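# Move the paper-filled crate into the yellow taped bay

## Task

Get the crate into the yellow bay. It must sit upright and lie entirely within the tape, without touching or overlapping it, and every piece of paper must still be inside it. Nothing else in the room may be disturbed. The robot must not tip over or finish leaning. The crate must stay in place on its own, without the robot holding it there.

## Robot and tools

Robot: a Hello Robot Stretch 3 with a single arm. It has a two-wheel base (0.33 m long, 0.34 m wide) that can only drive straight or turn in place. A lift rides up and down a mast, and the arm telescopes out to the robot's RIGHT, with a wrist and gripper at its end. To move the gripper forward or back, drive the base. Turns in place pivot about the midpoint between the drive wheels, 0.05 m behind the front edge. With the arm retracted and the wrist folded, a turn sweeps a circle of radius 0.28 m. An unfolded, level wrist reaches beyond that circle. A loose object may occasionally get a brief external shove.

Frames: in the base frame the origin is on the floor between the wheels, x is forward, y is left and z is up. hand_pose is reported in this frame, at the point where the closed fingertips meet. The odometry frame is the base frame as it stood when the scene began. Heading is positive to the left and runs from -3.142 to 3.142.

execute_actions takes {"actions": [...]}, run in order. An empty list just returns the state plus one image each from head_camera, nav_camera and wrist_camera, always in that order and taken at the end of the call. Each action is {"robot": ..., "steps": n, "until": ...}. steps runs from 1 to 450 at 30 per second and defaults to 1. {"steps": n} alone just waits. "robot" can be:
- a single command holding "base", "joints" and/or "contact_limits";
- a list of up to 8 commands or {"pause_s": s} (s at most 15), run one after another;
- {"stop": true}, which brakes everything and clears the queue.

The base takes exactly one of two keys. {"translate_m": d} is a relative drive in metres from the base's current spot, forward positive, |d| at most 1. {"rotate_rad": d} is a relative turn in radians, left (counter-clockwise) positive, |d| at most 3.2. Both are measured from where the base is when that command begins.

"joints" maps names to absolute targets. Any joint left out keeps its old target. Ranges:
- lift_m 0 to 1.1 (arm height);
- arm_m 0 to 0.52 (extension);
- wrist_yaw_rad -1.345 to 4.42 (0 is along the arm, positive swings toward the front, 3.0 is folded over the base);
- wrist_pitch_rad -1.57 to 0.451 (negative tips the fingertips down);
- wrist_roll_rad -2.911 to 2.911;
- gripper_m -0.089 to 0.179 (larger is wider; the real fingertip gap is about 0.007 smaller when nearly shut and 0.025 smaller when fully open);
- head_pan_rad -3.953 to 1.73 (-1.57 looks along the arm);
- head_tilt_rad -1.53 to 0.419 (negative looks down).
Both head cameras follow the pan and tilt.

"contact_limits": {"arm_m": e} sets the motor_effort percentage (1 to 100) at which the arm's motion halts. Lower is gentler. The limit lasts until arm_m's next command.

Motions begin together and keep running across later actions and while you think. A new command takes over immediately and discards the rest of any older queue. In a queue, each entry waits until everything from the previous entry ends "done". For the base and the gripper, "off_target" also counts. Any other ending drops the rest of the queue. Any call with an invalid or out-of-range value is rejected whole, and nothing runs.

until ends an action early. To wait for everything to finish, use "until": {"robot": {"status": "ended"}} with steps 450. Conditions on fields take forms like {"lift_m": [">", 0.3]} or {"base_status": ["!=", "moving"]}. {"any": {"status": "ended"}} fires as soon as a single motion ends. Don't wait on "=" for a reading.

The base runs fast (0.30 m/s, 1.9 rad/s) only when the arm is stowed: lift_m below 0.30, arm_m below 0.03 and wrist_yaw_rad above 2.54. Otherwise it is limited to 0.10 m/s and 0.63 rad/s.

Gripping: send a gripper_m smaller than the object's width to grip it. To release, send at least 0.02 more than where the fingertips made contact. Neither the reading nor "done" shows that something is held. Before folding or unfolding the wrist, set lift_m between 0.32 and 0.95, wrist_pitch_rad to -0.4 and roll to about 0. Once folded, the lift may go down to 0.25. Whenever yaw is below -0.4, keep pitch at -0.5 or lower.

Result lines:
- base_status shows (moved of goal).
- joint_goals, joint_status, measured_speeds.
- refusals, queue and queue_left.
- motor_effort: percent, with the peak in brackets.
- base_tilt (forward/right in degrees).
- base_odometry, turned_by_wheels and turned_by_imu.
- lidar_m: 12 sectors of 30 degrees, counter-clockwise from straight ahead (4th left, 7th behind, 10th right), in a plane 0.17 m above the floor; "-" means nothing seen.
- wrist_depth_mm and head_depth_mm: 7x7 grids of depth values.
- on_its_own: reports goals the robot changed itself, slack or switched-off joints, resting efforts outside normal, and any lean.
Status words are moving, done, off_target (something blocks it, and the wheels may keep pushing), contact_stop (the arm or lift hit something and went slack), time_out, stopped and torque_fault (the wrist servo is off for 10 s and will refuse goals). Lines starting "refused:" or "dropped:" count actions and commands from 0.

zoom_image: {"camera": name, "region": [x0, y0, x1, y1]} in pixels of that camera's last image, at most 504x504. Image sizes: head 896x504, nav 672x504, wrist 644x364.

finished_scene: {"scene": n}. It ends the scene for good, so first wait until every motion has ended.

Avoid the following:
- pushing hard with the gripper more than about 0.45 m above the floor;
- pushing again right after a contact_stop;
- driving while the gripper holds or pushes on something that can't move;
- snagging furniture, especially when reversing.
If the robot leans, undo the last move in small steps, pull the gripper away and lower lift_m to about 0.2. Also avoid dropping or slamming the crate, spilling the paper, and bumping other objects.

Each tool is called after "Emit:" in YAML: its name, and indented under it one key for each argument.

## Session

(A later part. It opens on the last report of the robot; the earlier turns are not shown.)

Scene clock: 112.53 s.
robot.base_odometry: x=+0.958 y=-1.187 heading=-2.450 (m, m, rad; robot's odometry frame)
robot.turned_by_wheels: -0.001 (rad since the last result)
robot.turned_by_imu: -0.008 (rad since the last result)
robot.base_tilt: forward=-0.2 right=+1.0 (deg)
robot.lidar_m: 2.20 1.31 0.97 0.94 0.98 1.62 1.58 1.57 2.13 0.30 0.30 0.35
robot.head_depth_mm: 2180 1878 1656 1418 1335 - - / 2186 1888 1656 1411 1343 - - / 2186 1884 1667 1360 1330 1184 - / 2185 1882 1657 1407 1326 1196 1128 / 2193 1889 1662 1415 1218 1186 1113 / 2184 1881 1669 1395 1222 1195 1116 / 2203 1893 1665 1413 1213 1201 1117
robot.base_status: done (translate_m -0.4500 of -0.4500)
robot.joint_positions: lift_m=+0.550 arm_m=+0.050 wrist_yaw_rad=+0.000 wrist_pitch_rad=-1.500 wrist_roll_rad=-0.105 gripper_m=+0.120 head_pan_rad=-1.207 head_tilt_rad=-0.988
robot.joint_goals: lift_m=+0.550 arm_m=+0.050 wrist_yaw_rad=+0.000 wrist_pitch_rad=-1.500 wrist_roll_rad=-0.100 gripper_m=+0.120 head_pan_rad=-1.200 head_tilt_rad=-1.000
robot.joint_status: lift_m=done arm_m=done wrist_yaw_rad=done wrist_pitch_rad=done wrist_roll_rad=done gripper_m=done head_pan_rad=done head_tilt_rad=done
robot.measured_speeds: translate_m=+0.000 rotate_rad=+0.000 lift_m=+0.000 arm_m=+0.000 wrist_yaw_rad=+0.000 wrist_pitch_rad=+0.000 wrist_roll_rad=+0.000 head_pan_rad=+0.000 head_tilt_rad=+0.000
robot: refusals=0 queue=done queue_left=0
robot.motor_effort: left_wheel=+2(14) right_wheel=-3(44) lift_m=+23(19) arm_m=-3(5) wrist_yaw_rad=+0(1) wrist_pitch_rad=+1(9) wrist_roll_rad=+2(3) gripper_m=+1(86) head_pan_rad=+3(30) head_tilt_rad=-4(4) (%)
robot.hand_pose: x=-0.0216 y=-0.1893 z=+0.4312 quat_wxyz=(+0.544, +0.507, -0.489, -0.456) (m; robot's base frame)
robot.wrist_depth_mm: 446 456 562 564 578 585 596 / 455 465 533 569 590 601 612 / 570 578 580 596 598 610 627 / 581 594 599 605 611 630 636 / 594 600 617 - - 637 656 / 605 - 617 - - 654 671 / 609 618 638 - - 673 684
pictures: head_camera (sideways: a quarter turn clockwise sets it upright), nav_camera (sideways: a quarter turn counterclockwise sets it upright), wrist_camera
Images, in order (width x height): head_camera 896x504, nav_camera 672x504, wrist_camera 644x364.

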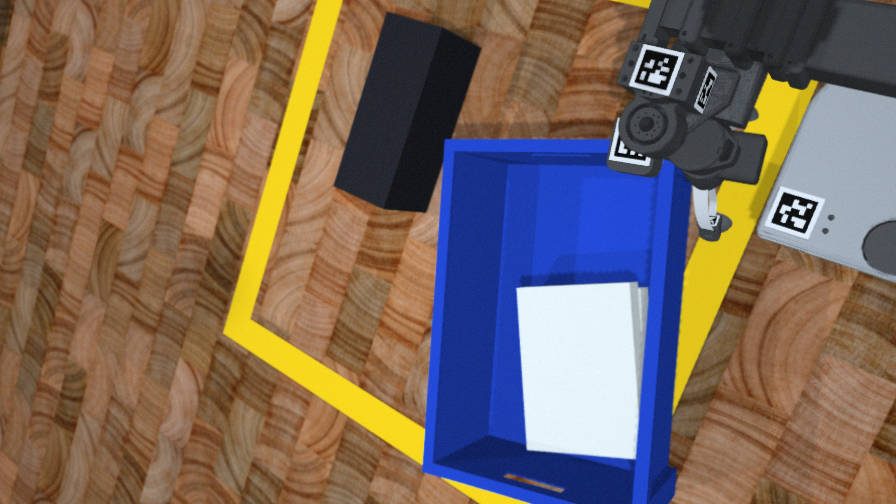

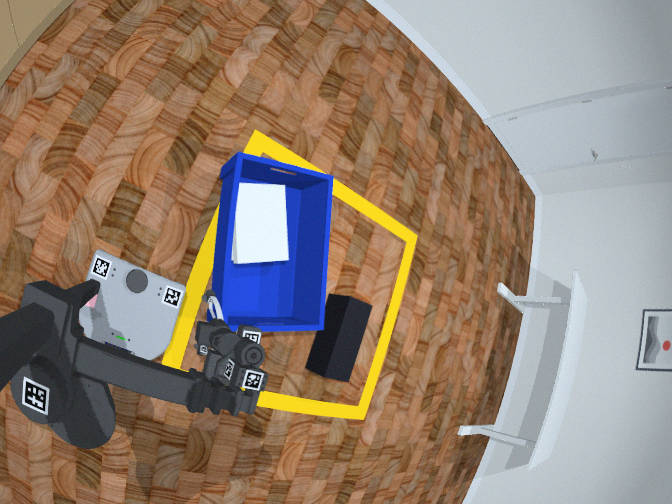

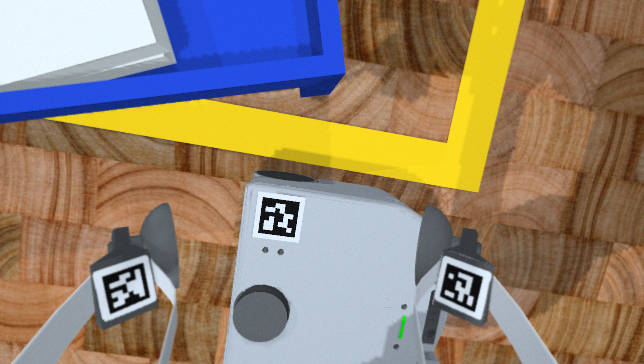

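Emit:
execute_actions:
  actions:
    - {"robot":[{"base":{"translate_m":0.33},"joints":{"gripper_m":0,"wrist_roll_rad":0,"arm_m":0.08}},{"joints":{"lift_m":0.29}},{"joints":{"arm_m":0.3}},{"joints":{"arm_m":0.22}},{"joints":{"lift_m":0.55}},{"base":{"translate_m":-0.25},"joints":{"arm_m":0.05}}],"steps":450,"until":{"robot":{"status":"ended"}}}
    - {"steps":200,"until":{"robot":{"status":"ended"}}}

Scene clock: 124.97 s.
robot.base_odometry: x=+0.704 y=-1.397 heading=-2.450 (m, m, rad; robot's odometry frame)
robot.turned_by_wheels: +0.000 (rad since the last result)
robot.turned_by_imu: +0.001 (rad since the last result)
robot.base_tilt: forward=-0.3 right=+0.9 (deg)
robot.lidar_m: 1.87 1.95 0.97 0.93 0.98 1.35 1.90 0.44 0.25 0.21 0.21 0.22
robot.head_depth_mm: 2212 1903 1670 1357 1289 1214 1115 / 2208 1884 1656 1483 1293 - - / 2202 1899 1654 1479 1260 1141 - / 2211 1914 1669 1488 1277 1150 1130 / 2218 1901 1666 1485 1300 1169 1118 / 2192 1902 1662 1497 1343 1218 1122 / 2233 1912 1672 1499 1341 1217 1120
robot.base_status: done (translate_m +0.3300 of +0.3300)
robot.joint_positions: lift_m=+0.352 arm_m=+0.080 wrist_yaw_rad=+0.000 wrist_pitch_rad=-1.502 wrist_roll_rad=-0.005 gripper_m=+0.000 head_pan_rad=-1.207 head_tilt_rad=-0.988
robot.joint_goals: lift_m=+0.351 arm_m=+0.080 wrist_yaw_rad=+0.000 wrist_pitch_rad=-1.500 wrist_roll_rad=+0.000 gripper_m=+0.000 head_pan_rad=-1.200 head_tilt_rad=-1.000
robot.joint_status: lift_m=contact_stop arm_m=done wrist_yaw_rad=done wrist_pitch_rad=done wrist_roll_rad=done gripper_m=done head_pan_rad=done head_tilt_rad=done
robot.measured_speeds: translate_m=+0.000 rotate_rad=+0.003 lift_m=+0.021 arm_m=+0.000 wrist_yaw_rad=+0.000 wrist_pitch_rad=+0.048 wrist_roll_rad=+0.000 head_pan_rad=+0.000 head_tilt_rad=+0.000
robot: refusals=0 queue=dropped queue_left=0
robot.on_its_own: lift_m is slack since a contact_stop, until your next command for it (your +0.290 is given up)
robot.motor_effort: left_wheel=+1(6) right_wheel=-1(1) lift_m=+1(23) arm_m=+4(3) wrist_yaw_rad=+0(0) wrist_pitch_rad=+0(5) wrist_roll_rad=+2(4) gripper_m=-6(88) head_pan_rad=+2(3) head_tilt_rad=-5(5) (%)
robot.hand_pose: x=-0.0216 y=-0.2183 z=+0.2333 quat_wxyz=(+0.518, +0.484, -0.515, -0.482) (m; robot's base frame)
robot.wrist_depth_mm: 270 271 275 278 282 386 378 / 288 278 280 282 287 394 388 / 309 283 286 395 399 350 232 / 309 289 391 281 199 186 186 / 280 236 193 183 185 424 431 / 182 184 - - - 437 440 / 417 420 - - - - 449
pictures: head_camera (sideways: a quarter turn clockwise sets it upright), nav_camera (sideways: a quarter turn counterclockwise sets it upright), wrist_camera
dropped: robot: command 1 of its queue: lift_m: contact_stop
Images, in order (width x height): head_camera 896x504, nav_camera 672x504, wrist_camera 644x364.

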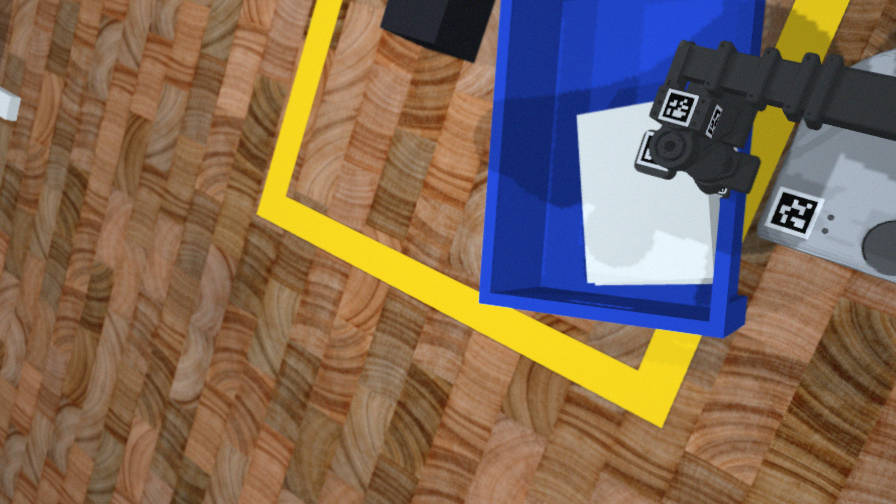

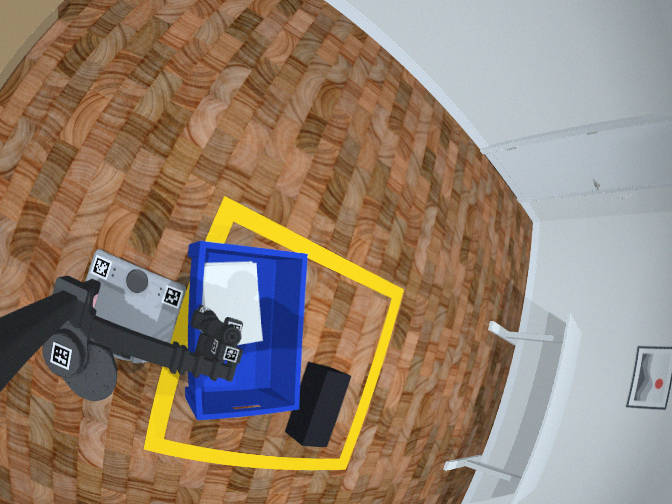

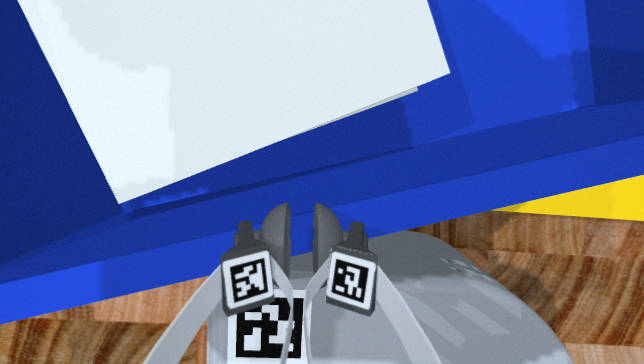

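Emit:
execute_actions:
  actions:
    - {"robot":[{"joints":{"lift_m":0.5}},{"base":{"translate_m":0.04},"joints":{"arm_m":0.08,"gripper_m":0.1,"wrist_roll_rad":1.5}},{"joints":{"lift_m":0.31}},{"joints":{"arm_m":0.26}},{"joints":{"lift_m":0.55}},{"base":{"translate_m":-0.2},"joints":{"arm_m":0.0}}],"steps":450,"until":{"robot":{"status":"ended"}}}
    - {"steps":200,"until":{"robot":{"status":"ended"}}}

Scene clock: 146.27 s.
robot.base_odometry: x=+0.827 y=-1.295 heading=-2.450 (m, m, rad; robot's odometry frame)
robot.turned_by_wheels: +0.000 (rad since the last result)
robot.turned_by_imu: -0.011 (rad since the last result)
robot.base_tilt: forward=-0.2 right=+1.3 (deg)
robot.lidar_m: 2.03 1.31 0.97 0.93 0.97 1.80 1.74 1.71 0.42 0.37 0.37 0.43
robot.head_depth_mm: 2173 1873 1655 1329 1248 1214 - / 2179 1878 1650 1352 1333 1227 - / 2194 1891 1657 1386 1253 1233 - / 2194 1890 1660 1362 1219 1211 1134 / 2169 1889 1645 1365 1237 1214 1118 / 2184 1894 1643 1475 1282 1213 1121 / 2189 1898 1664 1473 1330 1211 1122
robot.base_status: done (translate_m -0.2000 of -0.2000)
robot.joint_positions: lift_m=+0.550 arm_m=+0.000 wrist_yaw_rad=+0.001 wrist_pitch_rad=-1.499 wrist_roll_rad=+1.496 gripper_m=+0.100 head_pan_rad=-1.206 head_tilt_rad=-0.990
robot.joint_goals: lift_m=+0.550 arm_m=+0.000 wrist_yaw_rad=+0.000 wrist_pitch_rad=-1.500 wrist_roll_rad=+1.500 gripper_m=+0.100 head_pan_rad=-1.200 head_tilt_rad=-1.000
robot.joint_status: lift_m=done arm_m=done wrist_yaw_rad=done wrist_pitch_rad=done wrist_roll_rad=done gripper_m=done head_pan_rad=done head_tilt_rad=done
robot.measured_speeds: translate_m=+0.000 rotate_rad=+0.000 lift_m=+0.000 arm_m=+0.000 wrist_yaw_rad=+0.000 wrist_pitch_rad=+0.000 wrist_roll_rad=+0.000 head_pan_rad=+0.000 head_tilt_rad=+0.000
robot: refusals=0 queue=done queue_left=0
robot.motor_effort: left_wheel=+1(6) right_wheel=-1(12) lift_m=+22(27) arm_m=-4(19) wrist_yaw_rad=-1(4) wrist_pitch_rad=+0(38) wrist_roll_rad=+2(4) gripper_m=+1(85) head_pan_rad=+3(2) head_tilt_rad=-4(4) (%)
robot.hand_pose: x=-0.0216 y=-0.1394 z=+0.4312 quat_wxyz=(+0.028, +0.025, -0.731, -0.681) (m; robot's base frame)
robot.wrist_depth_mm: 486 477 558 554 - - 541 / 587 471 575 571 - - 560 / 600 457 598 591 - - 583 / 507 477 611 - - - 596 / 520 504 627 629 - 627 620 / 541 - 658 651 646 636 636 / 657 550 672 676 674 659 655
pictures: head_camera (sideways: a quarter turn clockwise sets it upright), nav_camera (sideways: a quarter turn counterclockwise sets it upright), wrist_camera
Images, in order (width x height): head_camera 896x504, nav_camera 672x504, wrist_camera 644x364.

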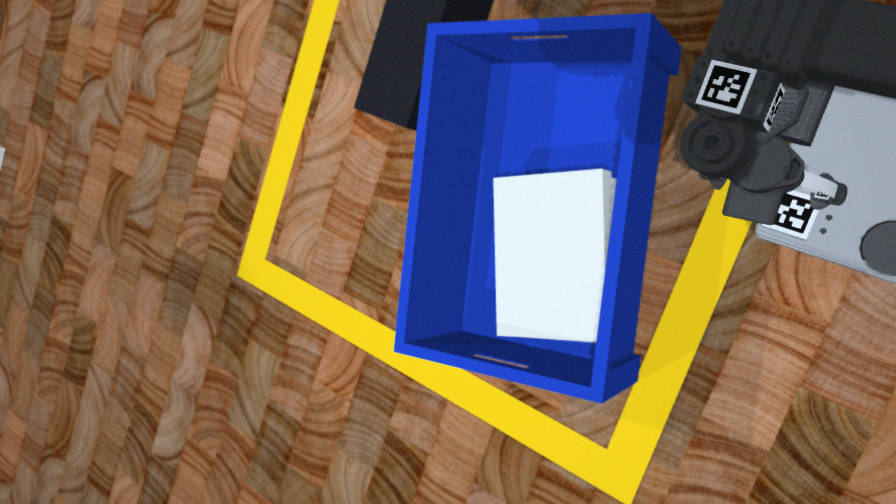

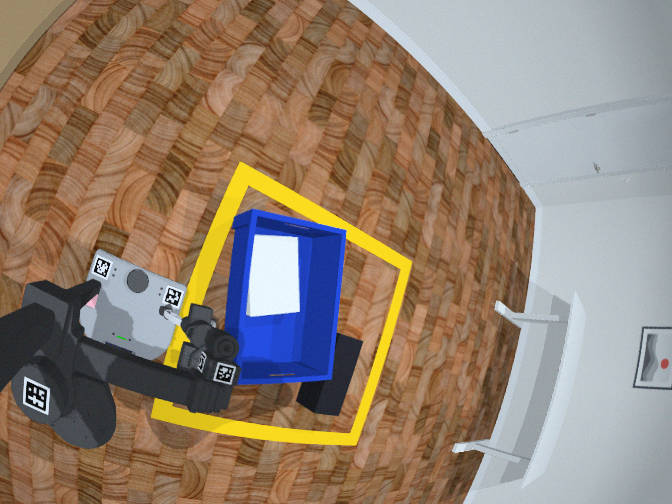

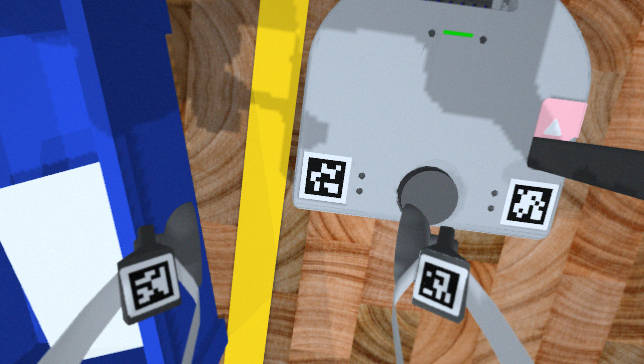

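Emit:
execute_actions:
  actions:
    - {"robot":[{"base":{"translate_m":-0.14},"joints":{"arm_m":0.33,"gripper_m":0.12,"wrist_roll_rad":0}},{"joints":{"lift_m":0.36}}],"steps":450,"until":{"robot":{"status":"ended"}}}

Scene clock: 157.93 s.
robot.base_odometry: x=+0.935 y=-1.206 heading=-2.450 (m, m, rad; robot's odometry frame)
robot.turned_by_wheels: +0.000 (rad since the last result)
robot.turned_by_imu: -0.003 (rad since the last result)
robot.base_tilt: forward=+0.0 right=+1.2 (deg)
robot.lidar_m: 2.17 1.31 0.97 0.94 0.98 1.65 1.60 1.59 2.16 0.40 0.40 0.47
robot.head_depth_mm: 2179 1883 1656 1332 1330 1211 1109 / 2187 1867 1651 1335 1276 1214 - / 2156 1879 1651 1396 1315 1213 - / 2142 1883 1665 1354 1255 1217 1135 / 2172 1893 1651 1337 1251 1208 1115 / 2145 1876 1654 1331 1272 1218 1111 / 2181 1877 1650 1475 1280 1216 1117
robot.base_status: done (translate_m -0.1400 of -0.1400)
robot.joint_positions: lift_m=+0.360 arm_m=+0.330 wrist_yaw_rad=+0.000 wrist_pitch_rad=-1.499 wrist_roll_rad=+0.005 gripper_m=+0.120 head_pan_rad=-1.206 head_tilt_rad=-0.990
robot.joint_goals: lift_m=+0.360 arm_m=+0.330 wrist_yaw_rad=+0.000 wrist_pitch_rad=-1.500 wrist_roll_rad=+0.000 gripper_m=+0.120 head_pan_rad=-1.200 head_tilt_rad=-1.000
robot.joint_status: lift_m=done arm_m=done wrist_yaw_rad=done wrist_pitch_rad=done wrist_roll_rad=done gripper_m=done head_pan_rad=done head_tilt_rad=done
robot.measured_speeds: translate_m=+0.000 rotate_rad=+0.000 lift_m=+0.000 arm_m=+0.000 wrist_yaw_rad=+0.000 wrist_pitch_rad=+0.000 wrist_roll_rad=+0.000 head_pan_rad=+0.000 head_tilt_rad=+0.000
robot: refusals=0 queue=done queue_left=0
robot.motor_effort: left_wheel=+1(3) right_wheel=+0(5) lift_m=+15(22) arm_m=+4(6) wrist_yaw_rad=+0(1) wrist_pitch_rad=+0(0) wrist_roll_rad=-1(2) gripper_m=+0(78) head_pan_rad=+2(3) head_tilt_rad=-3(4) (%)
robot.hand_pose: x=-0.0216 y=-0.4690 z=+0.2416 quat_wxyz=(+0.516, +0.480, -0.519, -0.483) (m; robot's base frame)
robot.wrist_depth_mm: 368 373 375 224 390 395 400 / 323 384 388 230 396 405 408 / 298 389 395 312 410 412 412 / 290 393 398 372 416 423 429 / 350 403 405 307 425 434 439 / 364 - 262 221 433 445 449 / 231 209 197 199 445 454 462
pictures: head_camera (sideways: a quarter turn clockwise sets it upright), nav_camera (sideways: a quarter turn counterclockwise sets it upright), wrist_camera
Images, in order (width x height): head_camera 896x504, nav_camera 672x504, wrist_camera 644x364.

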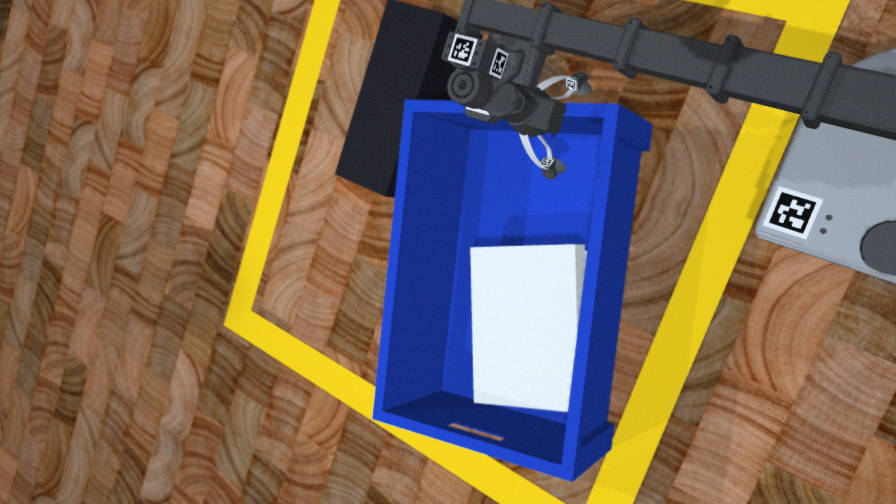

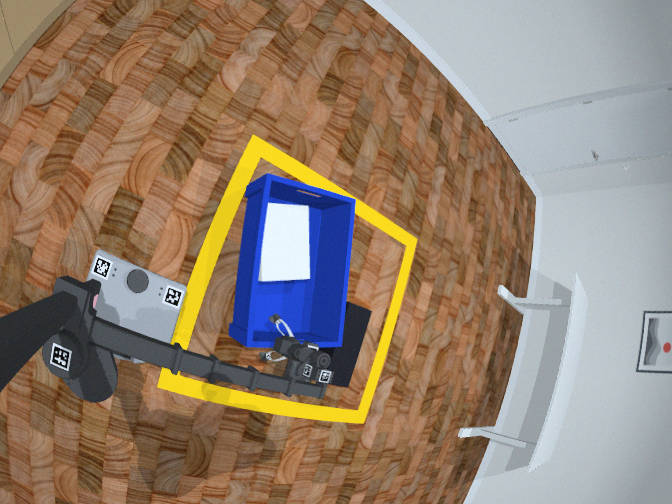

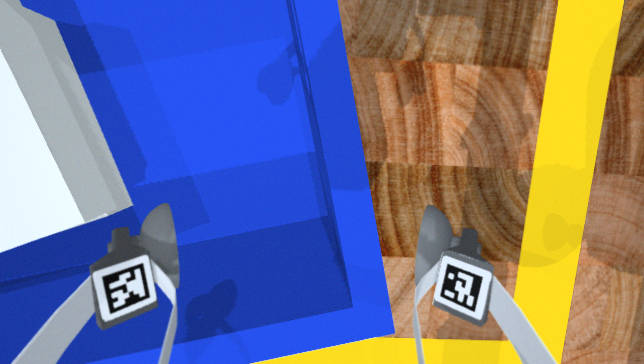

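Emit:
execute_actions:
  actions:
    - {"robot":[{"joints":{"lift_m":0.285}},{"joints":{"gripper_m":-0.025}},{"pause_s":1},{"base":{"translate_m":-0.11},"joints":{"arm_m":0.25}},{"joints":{"gripper_m":0.12}},{"joints":{"lift_m":0.55}},{"base":{"translate_m":0.15},"joints":{"arm_m":0.0}}],"steps":450,"until":{"robot":{"status":"ended"}}}
    - {"steps":200,"until":{"robot":{"status":"ended"}}}

Scene clock: 177.20 s.
robot.base_odometry: x=+0.904 y=-1.231 heading=-2.450 (m, m, rad; robot's odometry frame)
robot.turned_by_wheels: +0.000 (rad since the last result)
robot.turned_by_imu: -0.038 (rad since the last result)
robot.base_tilt: forward=-0.2 right=+1.2 (deg)
robot.lidar_m: 2.13 1.36 0.98 0.94 0.97 1.71 1.64 1.62 0.35 0.32 0.32 0.39
robot.head_depth_mm: 2170 1898 1649 1335 1292 1216 - / 2200 1871 1638 1333 1323 1156 - / 2180 1887 1658 1368 1313 1200 - / 2172 1903 1660 1399 1227 1210 1134 / 2187 1866 1660 1415 1225 1203 1118 / 2189 1889 1658 1465 1185 1219 1111 / 2221 1880 1655 1478 1330 1221 1119
robot.base_status: done (translate_m +0.1500 of +0.1500)
robot.joint_positions: lift_m=+0.550 arm_m=+0.000 wrist_yaw_rad=+0.000 wrist_pitch_rad=-1.497 wrist_roll_rad=-0.005 gripper_m=+0.120 head_pan_rad=-1.206 head_tilt_rad=-0.990
robot.joint_goals: lift_m=+0.550 arm_m=+0.000 wrist_yaw_rad=+0.000 wrist_pitch_rad=-1.500 wrist_roll_rad=+0.000 gripper_m=+0.120 head_pan_rad=-1.200 head_tilt_rad=-1.000
robot.joint_status: lift_m=done arm_m=done wrist_yaw_rad=done wrist_pitch_rad=done wrist_roll_rad=done gripper_m=done head_pan_rad=done head_tilt_rad=done
robot.measured_speeds: translate_m=+0.000 rotate_rad=+0.000 lift_m=+0.000 arm_m=+0.000 wrist_yaw_rad=+0.000 wrist_pitch_rad=+0.000 wrist_roll_rad=+0.000 head_pan_rad=+0.000 head_tilt_rad=+0.000
robot: refusals=0 queue=done queue_left=0
robot.motor_effort: left_wheel=+1(15) right_wheel=-2(34) lift_m=+22(23) arm_m=-3(10) wrist_yaw_rad=+0(9) wrist_pitch_rad=-1(26) wrist_roll_rad=+2(4) gripper_m=+0(100) head_pan_rad=+3(2) head_tilt_rad=-4(4) (%)
robot.hand_pose: x=-0.0216 y=-0.1401 z=+0.4312 quat_wxyz=(+0.520, +0.482, -0.516, -0.480) (m; robot's base frame)
robot.wrist_depth_mm: 396 358 366 439 468 585 600 / 510 566 573 581 594 597 609 / 572 581 585 593 589 614 613 / 584 592 595 - - 624 631 / 582 597 600 - - 639 649 / 612 - 630 - - 663 664 / 622 632 640 - - 665 674
pictures: head_camera (sideways: a quarter turn clockwise sets it upright), nav_camera (sideways: a quarter turn counterclockwise sets it upright), wrist_camera
Images, in order (width x height): head_camera 896x504, nav_camera 672x504, wrist_camera 644x364.

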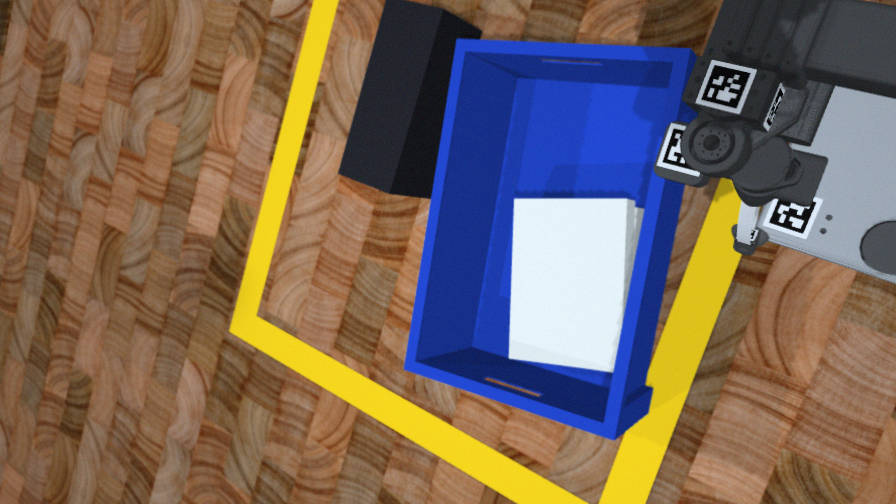

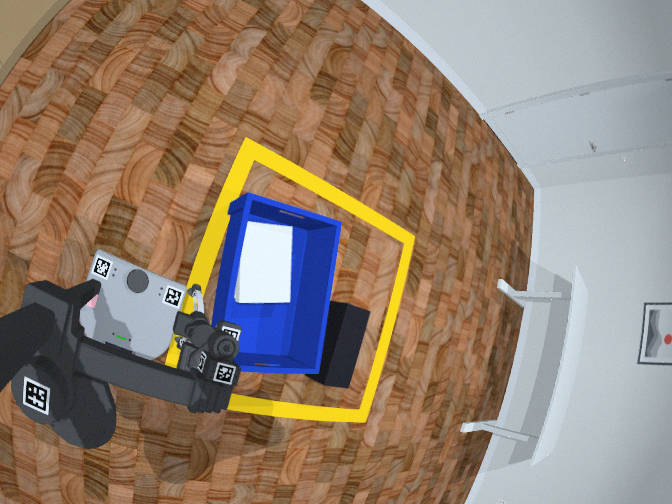

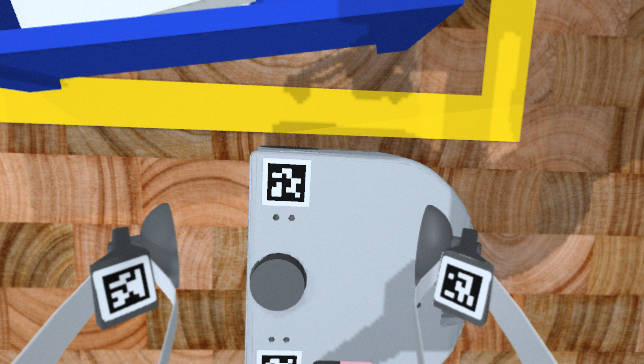

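Emit:
execute_actions:
  actions:
    - {"robot":[{"base":{"translate_m":0.26},"joints":{"gripper_m":0,"arm_m":0.07}},{"joints":{"lift_m":0.29}},{"joints":{"arm_m":0.21}},{"joints":{"arm_m":0.12}},{"joints":{"lift_m":0.55}},{"joints":{"arm_m":0}}],"steps":450,"until":{"robot":{"status":"ended"}}}
    - {"steps":200,"until":{"robot":{"status":"ended"}}}

Scene clock: 197.60 s.
robot.base_odometry: x=+0.704 y=-1.397 heading=-2.450 (m, m, rad; robot's odometry frame)
robot.turned_by_wheels: +0.000 (rad since the last result)
robot.turned_by_imu: -0.003 (rad since the last result)
robot.base_tilt: forward=-0.2 right=+1.1 (deg)
robot.lidar_m: 1.87 1.94 0.99 0.94 0.97 1.32 1.89 0.53 0.38 0.36 0.35 1.95
robot.head_depth_mm: 2177 1884 1658 1299 1298 1169 - / 2167 1871 1660 1389 1216 1140 - / 2202 1886 1655 1409 1227 1195 - / 2180 1893 1647 1470 1302 1212 1134 / 2176 1896 1668 1465 1335 1222 1113 / 2179 1895 1668 1472 1334 1217 1119 / 2178 1881 1667 1473 1335 1224 1118
robot.base_status: done (translate_m +0.2600 of +0.2600)
robot.joint_positions: lift_m=+0.550 arm_m=+0.000 wrist_yaw_rad=+0.001 wrist_pitch_rad=-1.501 wrist_roll_rad=-0.005 gripper_m=+0.000 head_pan_rad=-1.206 head_tilt_rad=-0.990
robot.joint_goals: lift_m=+0.550 arm_m=+0.000 wrist_yaw_rad=+0.000 wrist_pitch_rad=-1.500 wrist_roll_rad=+0.000 gripper_m=+0.000 head_pan_rad=-1.200 head_tilt_rad=-1.000
robot.joint_status: lift_m=done arm_m=done wrist_yaw_rad=done wrist_pitch_rad=done wrist_roll_rad=done gripper_m=done head_pan_rad=done head_tilt_rad=done
robot.measured_speeds: translate_m=+0.000 rotate_rad=+0.000 lift_m=+0.000 arm_m=+0.000 wrist_yaw_rad=+0.000 wrist_pitch_rad=+0.000 wrist_roll_rad=+0.000 head_pan_rad=+0.000 head_tilt_rad=+0.000
robot: refusals=0 queue=done queue_left=0
robot.motor_effort: left_wheel=+1(5) right_wheel=-2(5) lift_m=+22(25) arm_m=-3(30) wrist_yaw_rad=-1(14) wrist_pitch_rad=+1(43) wrist_roll_rad=+2(12) gripper_m=-3(85) head_pan_rad=+3(2) head_tilt_rad=-4(4) (%)
robot.hand_pose: x=-0.0216 y=-0.1391 z=+0.4312 quat_wxyz=(+0.519, +0.484, -0.515, -0.481) (m; robot's base frame)
robot.wrist_depth_mm: 549 558 532 555 558 566 589 / 554 571 570 580 588 600 598 / 570 575 585 586 596 604 614 / 579 593 598 - - 626 637 / 595 604 609 - - 651 647 / 610 619 - - - 651 660 / 624 622 646 - - 668 678
pictures: head_camera (sideways: a quarter turn clockwise sets it upright), nav_camera (sideways: a quarter turn counterclockwise sets it upright), wrist_camera
Images, in order (width x height): head_camera 896x504, nav_camera 672x504, wrist_camera 644x364.

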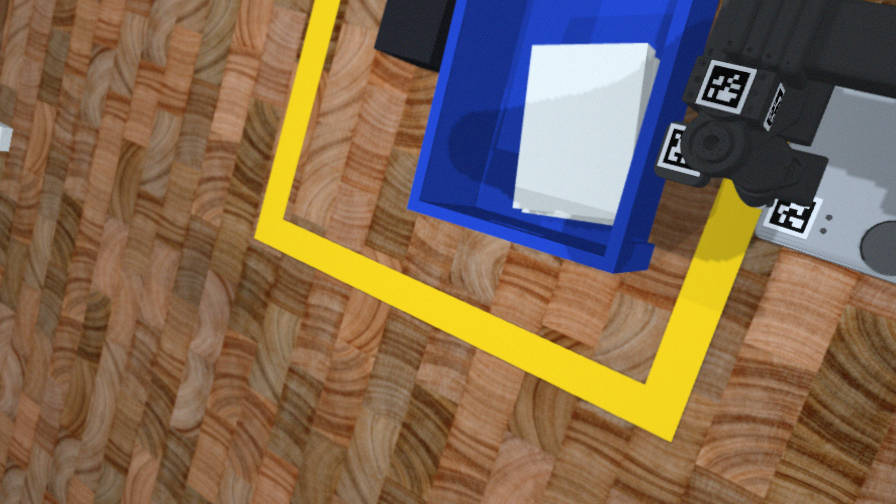

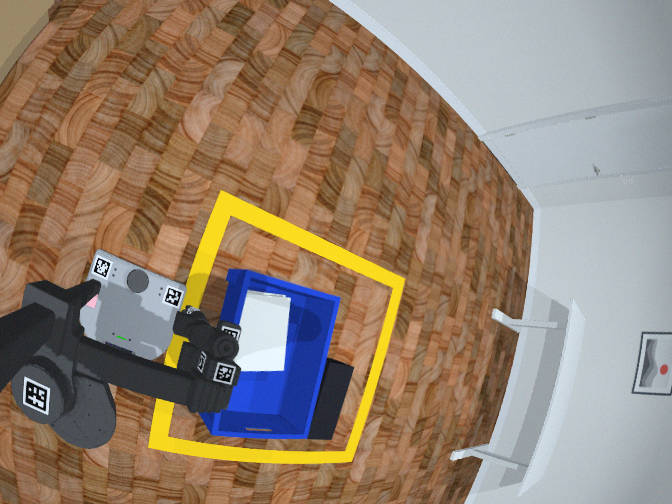

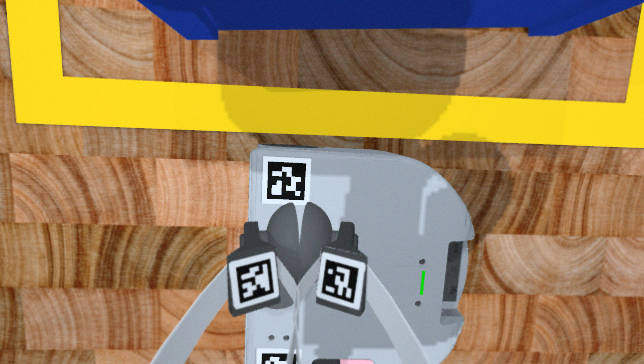

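Aligned and inside.

Emit:
finished_scene:
  scene: 2

The scene is finished: the task was done.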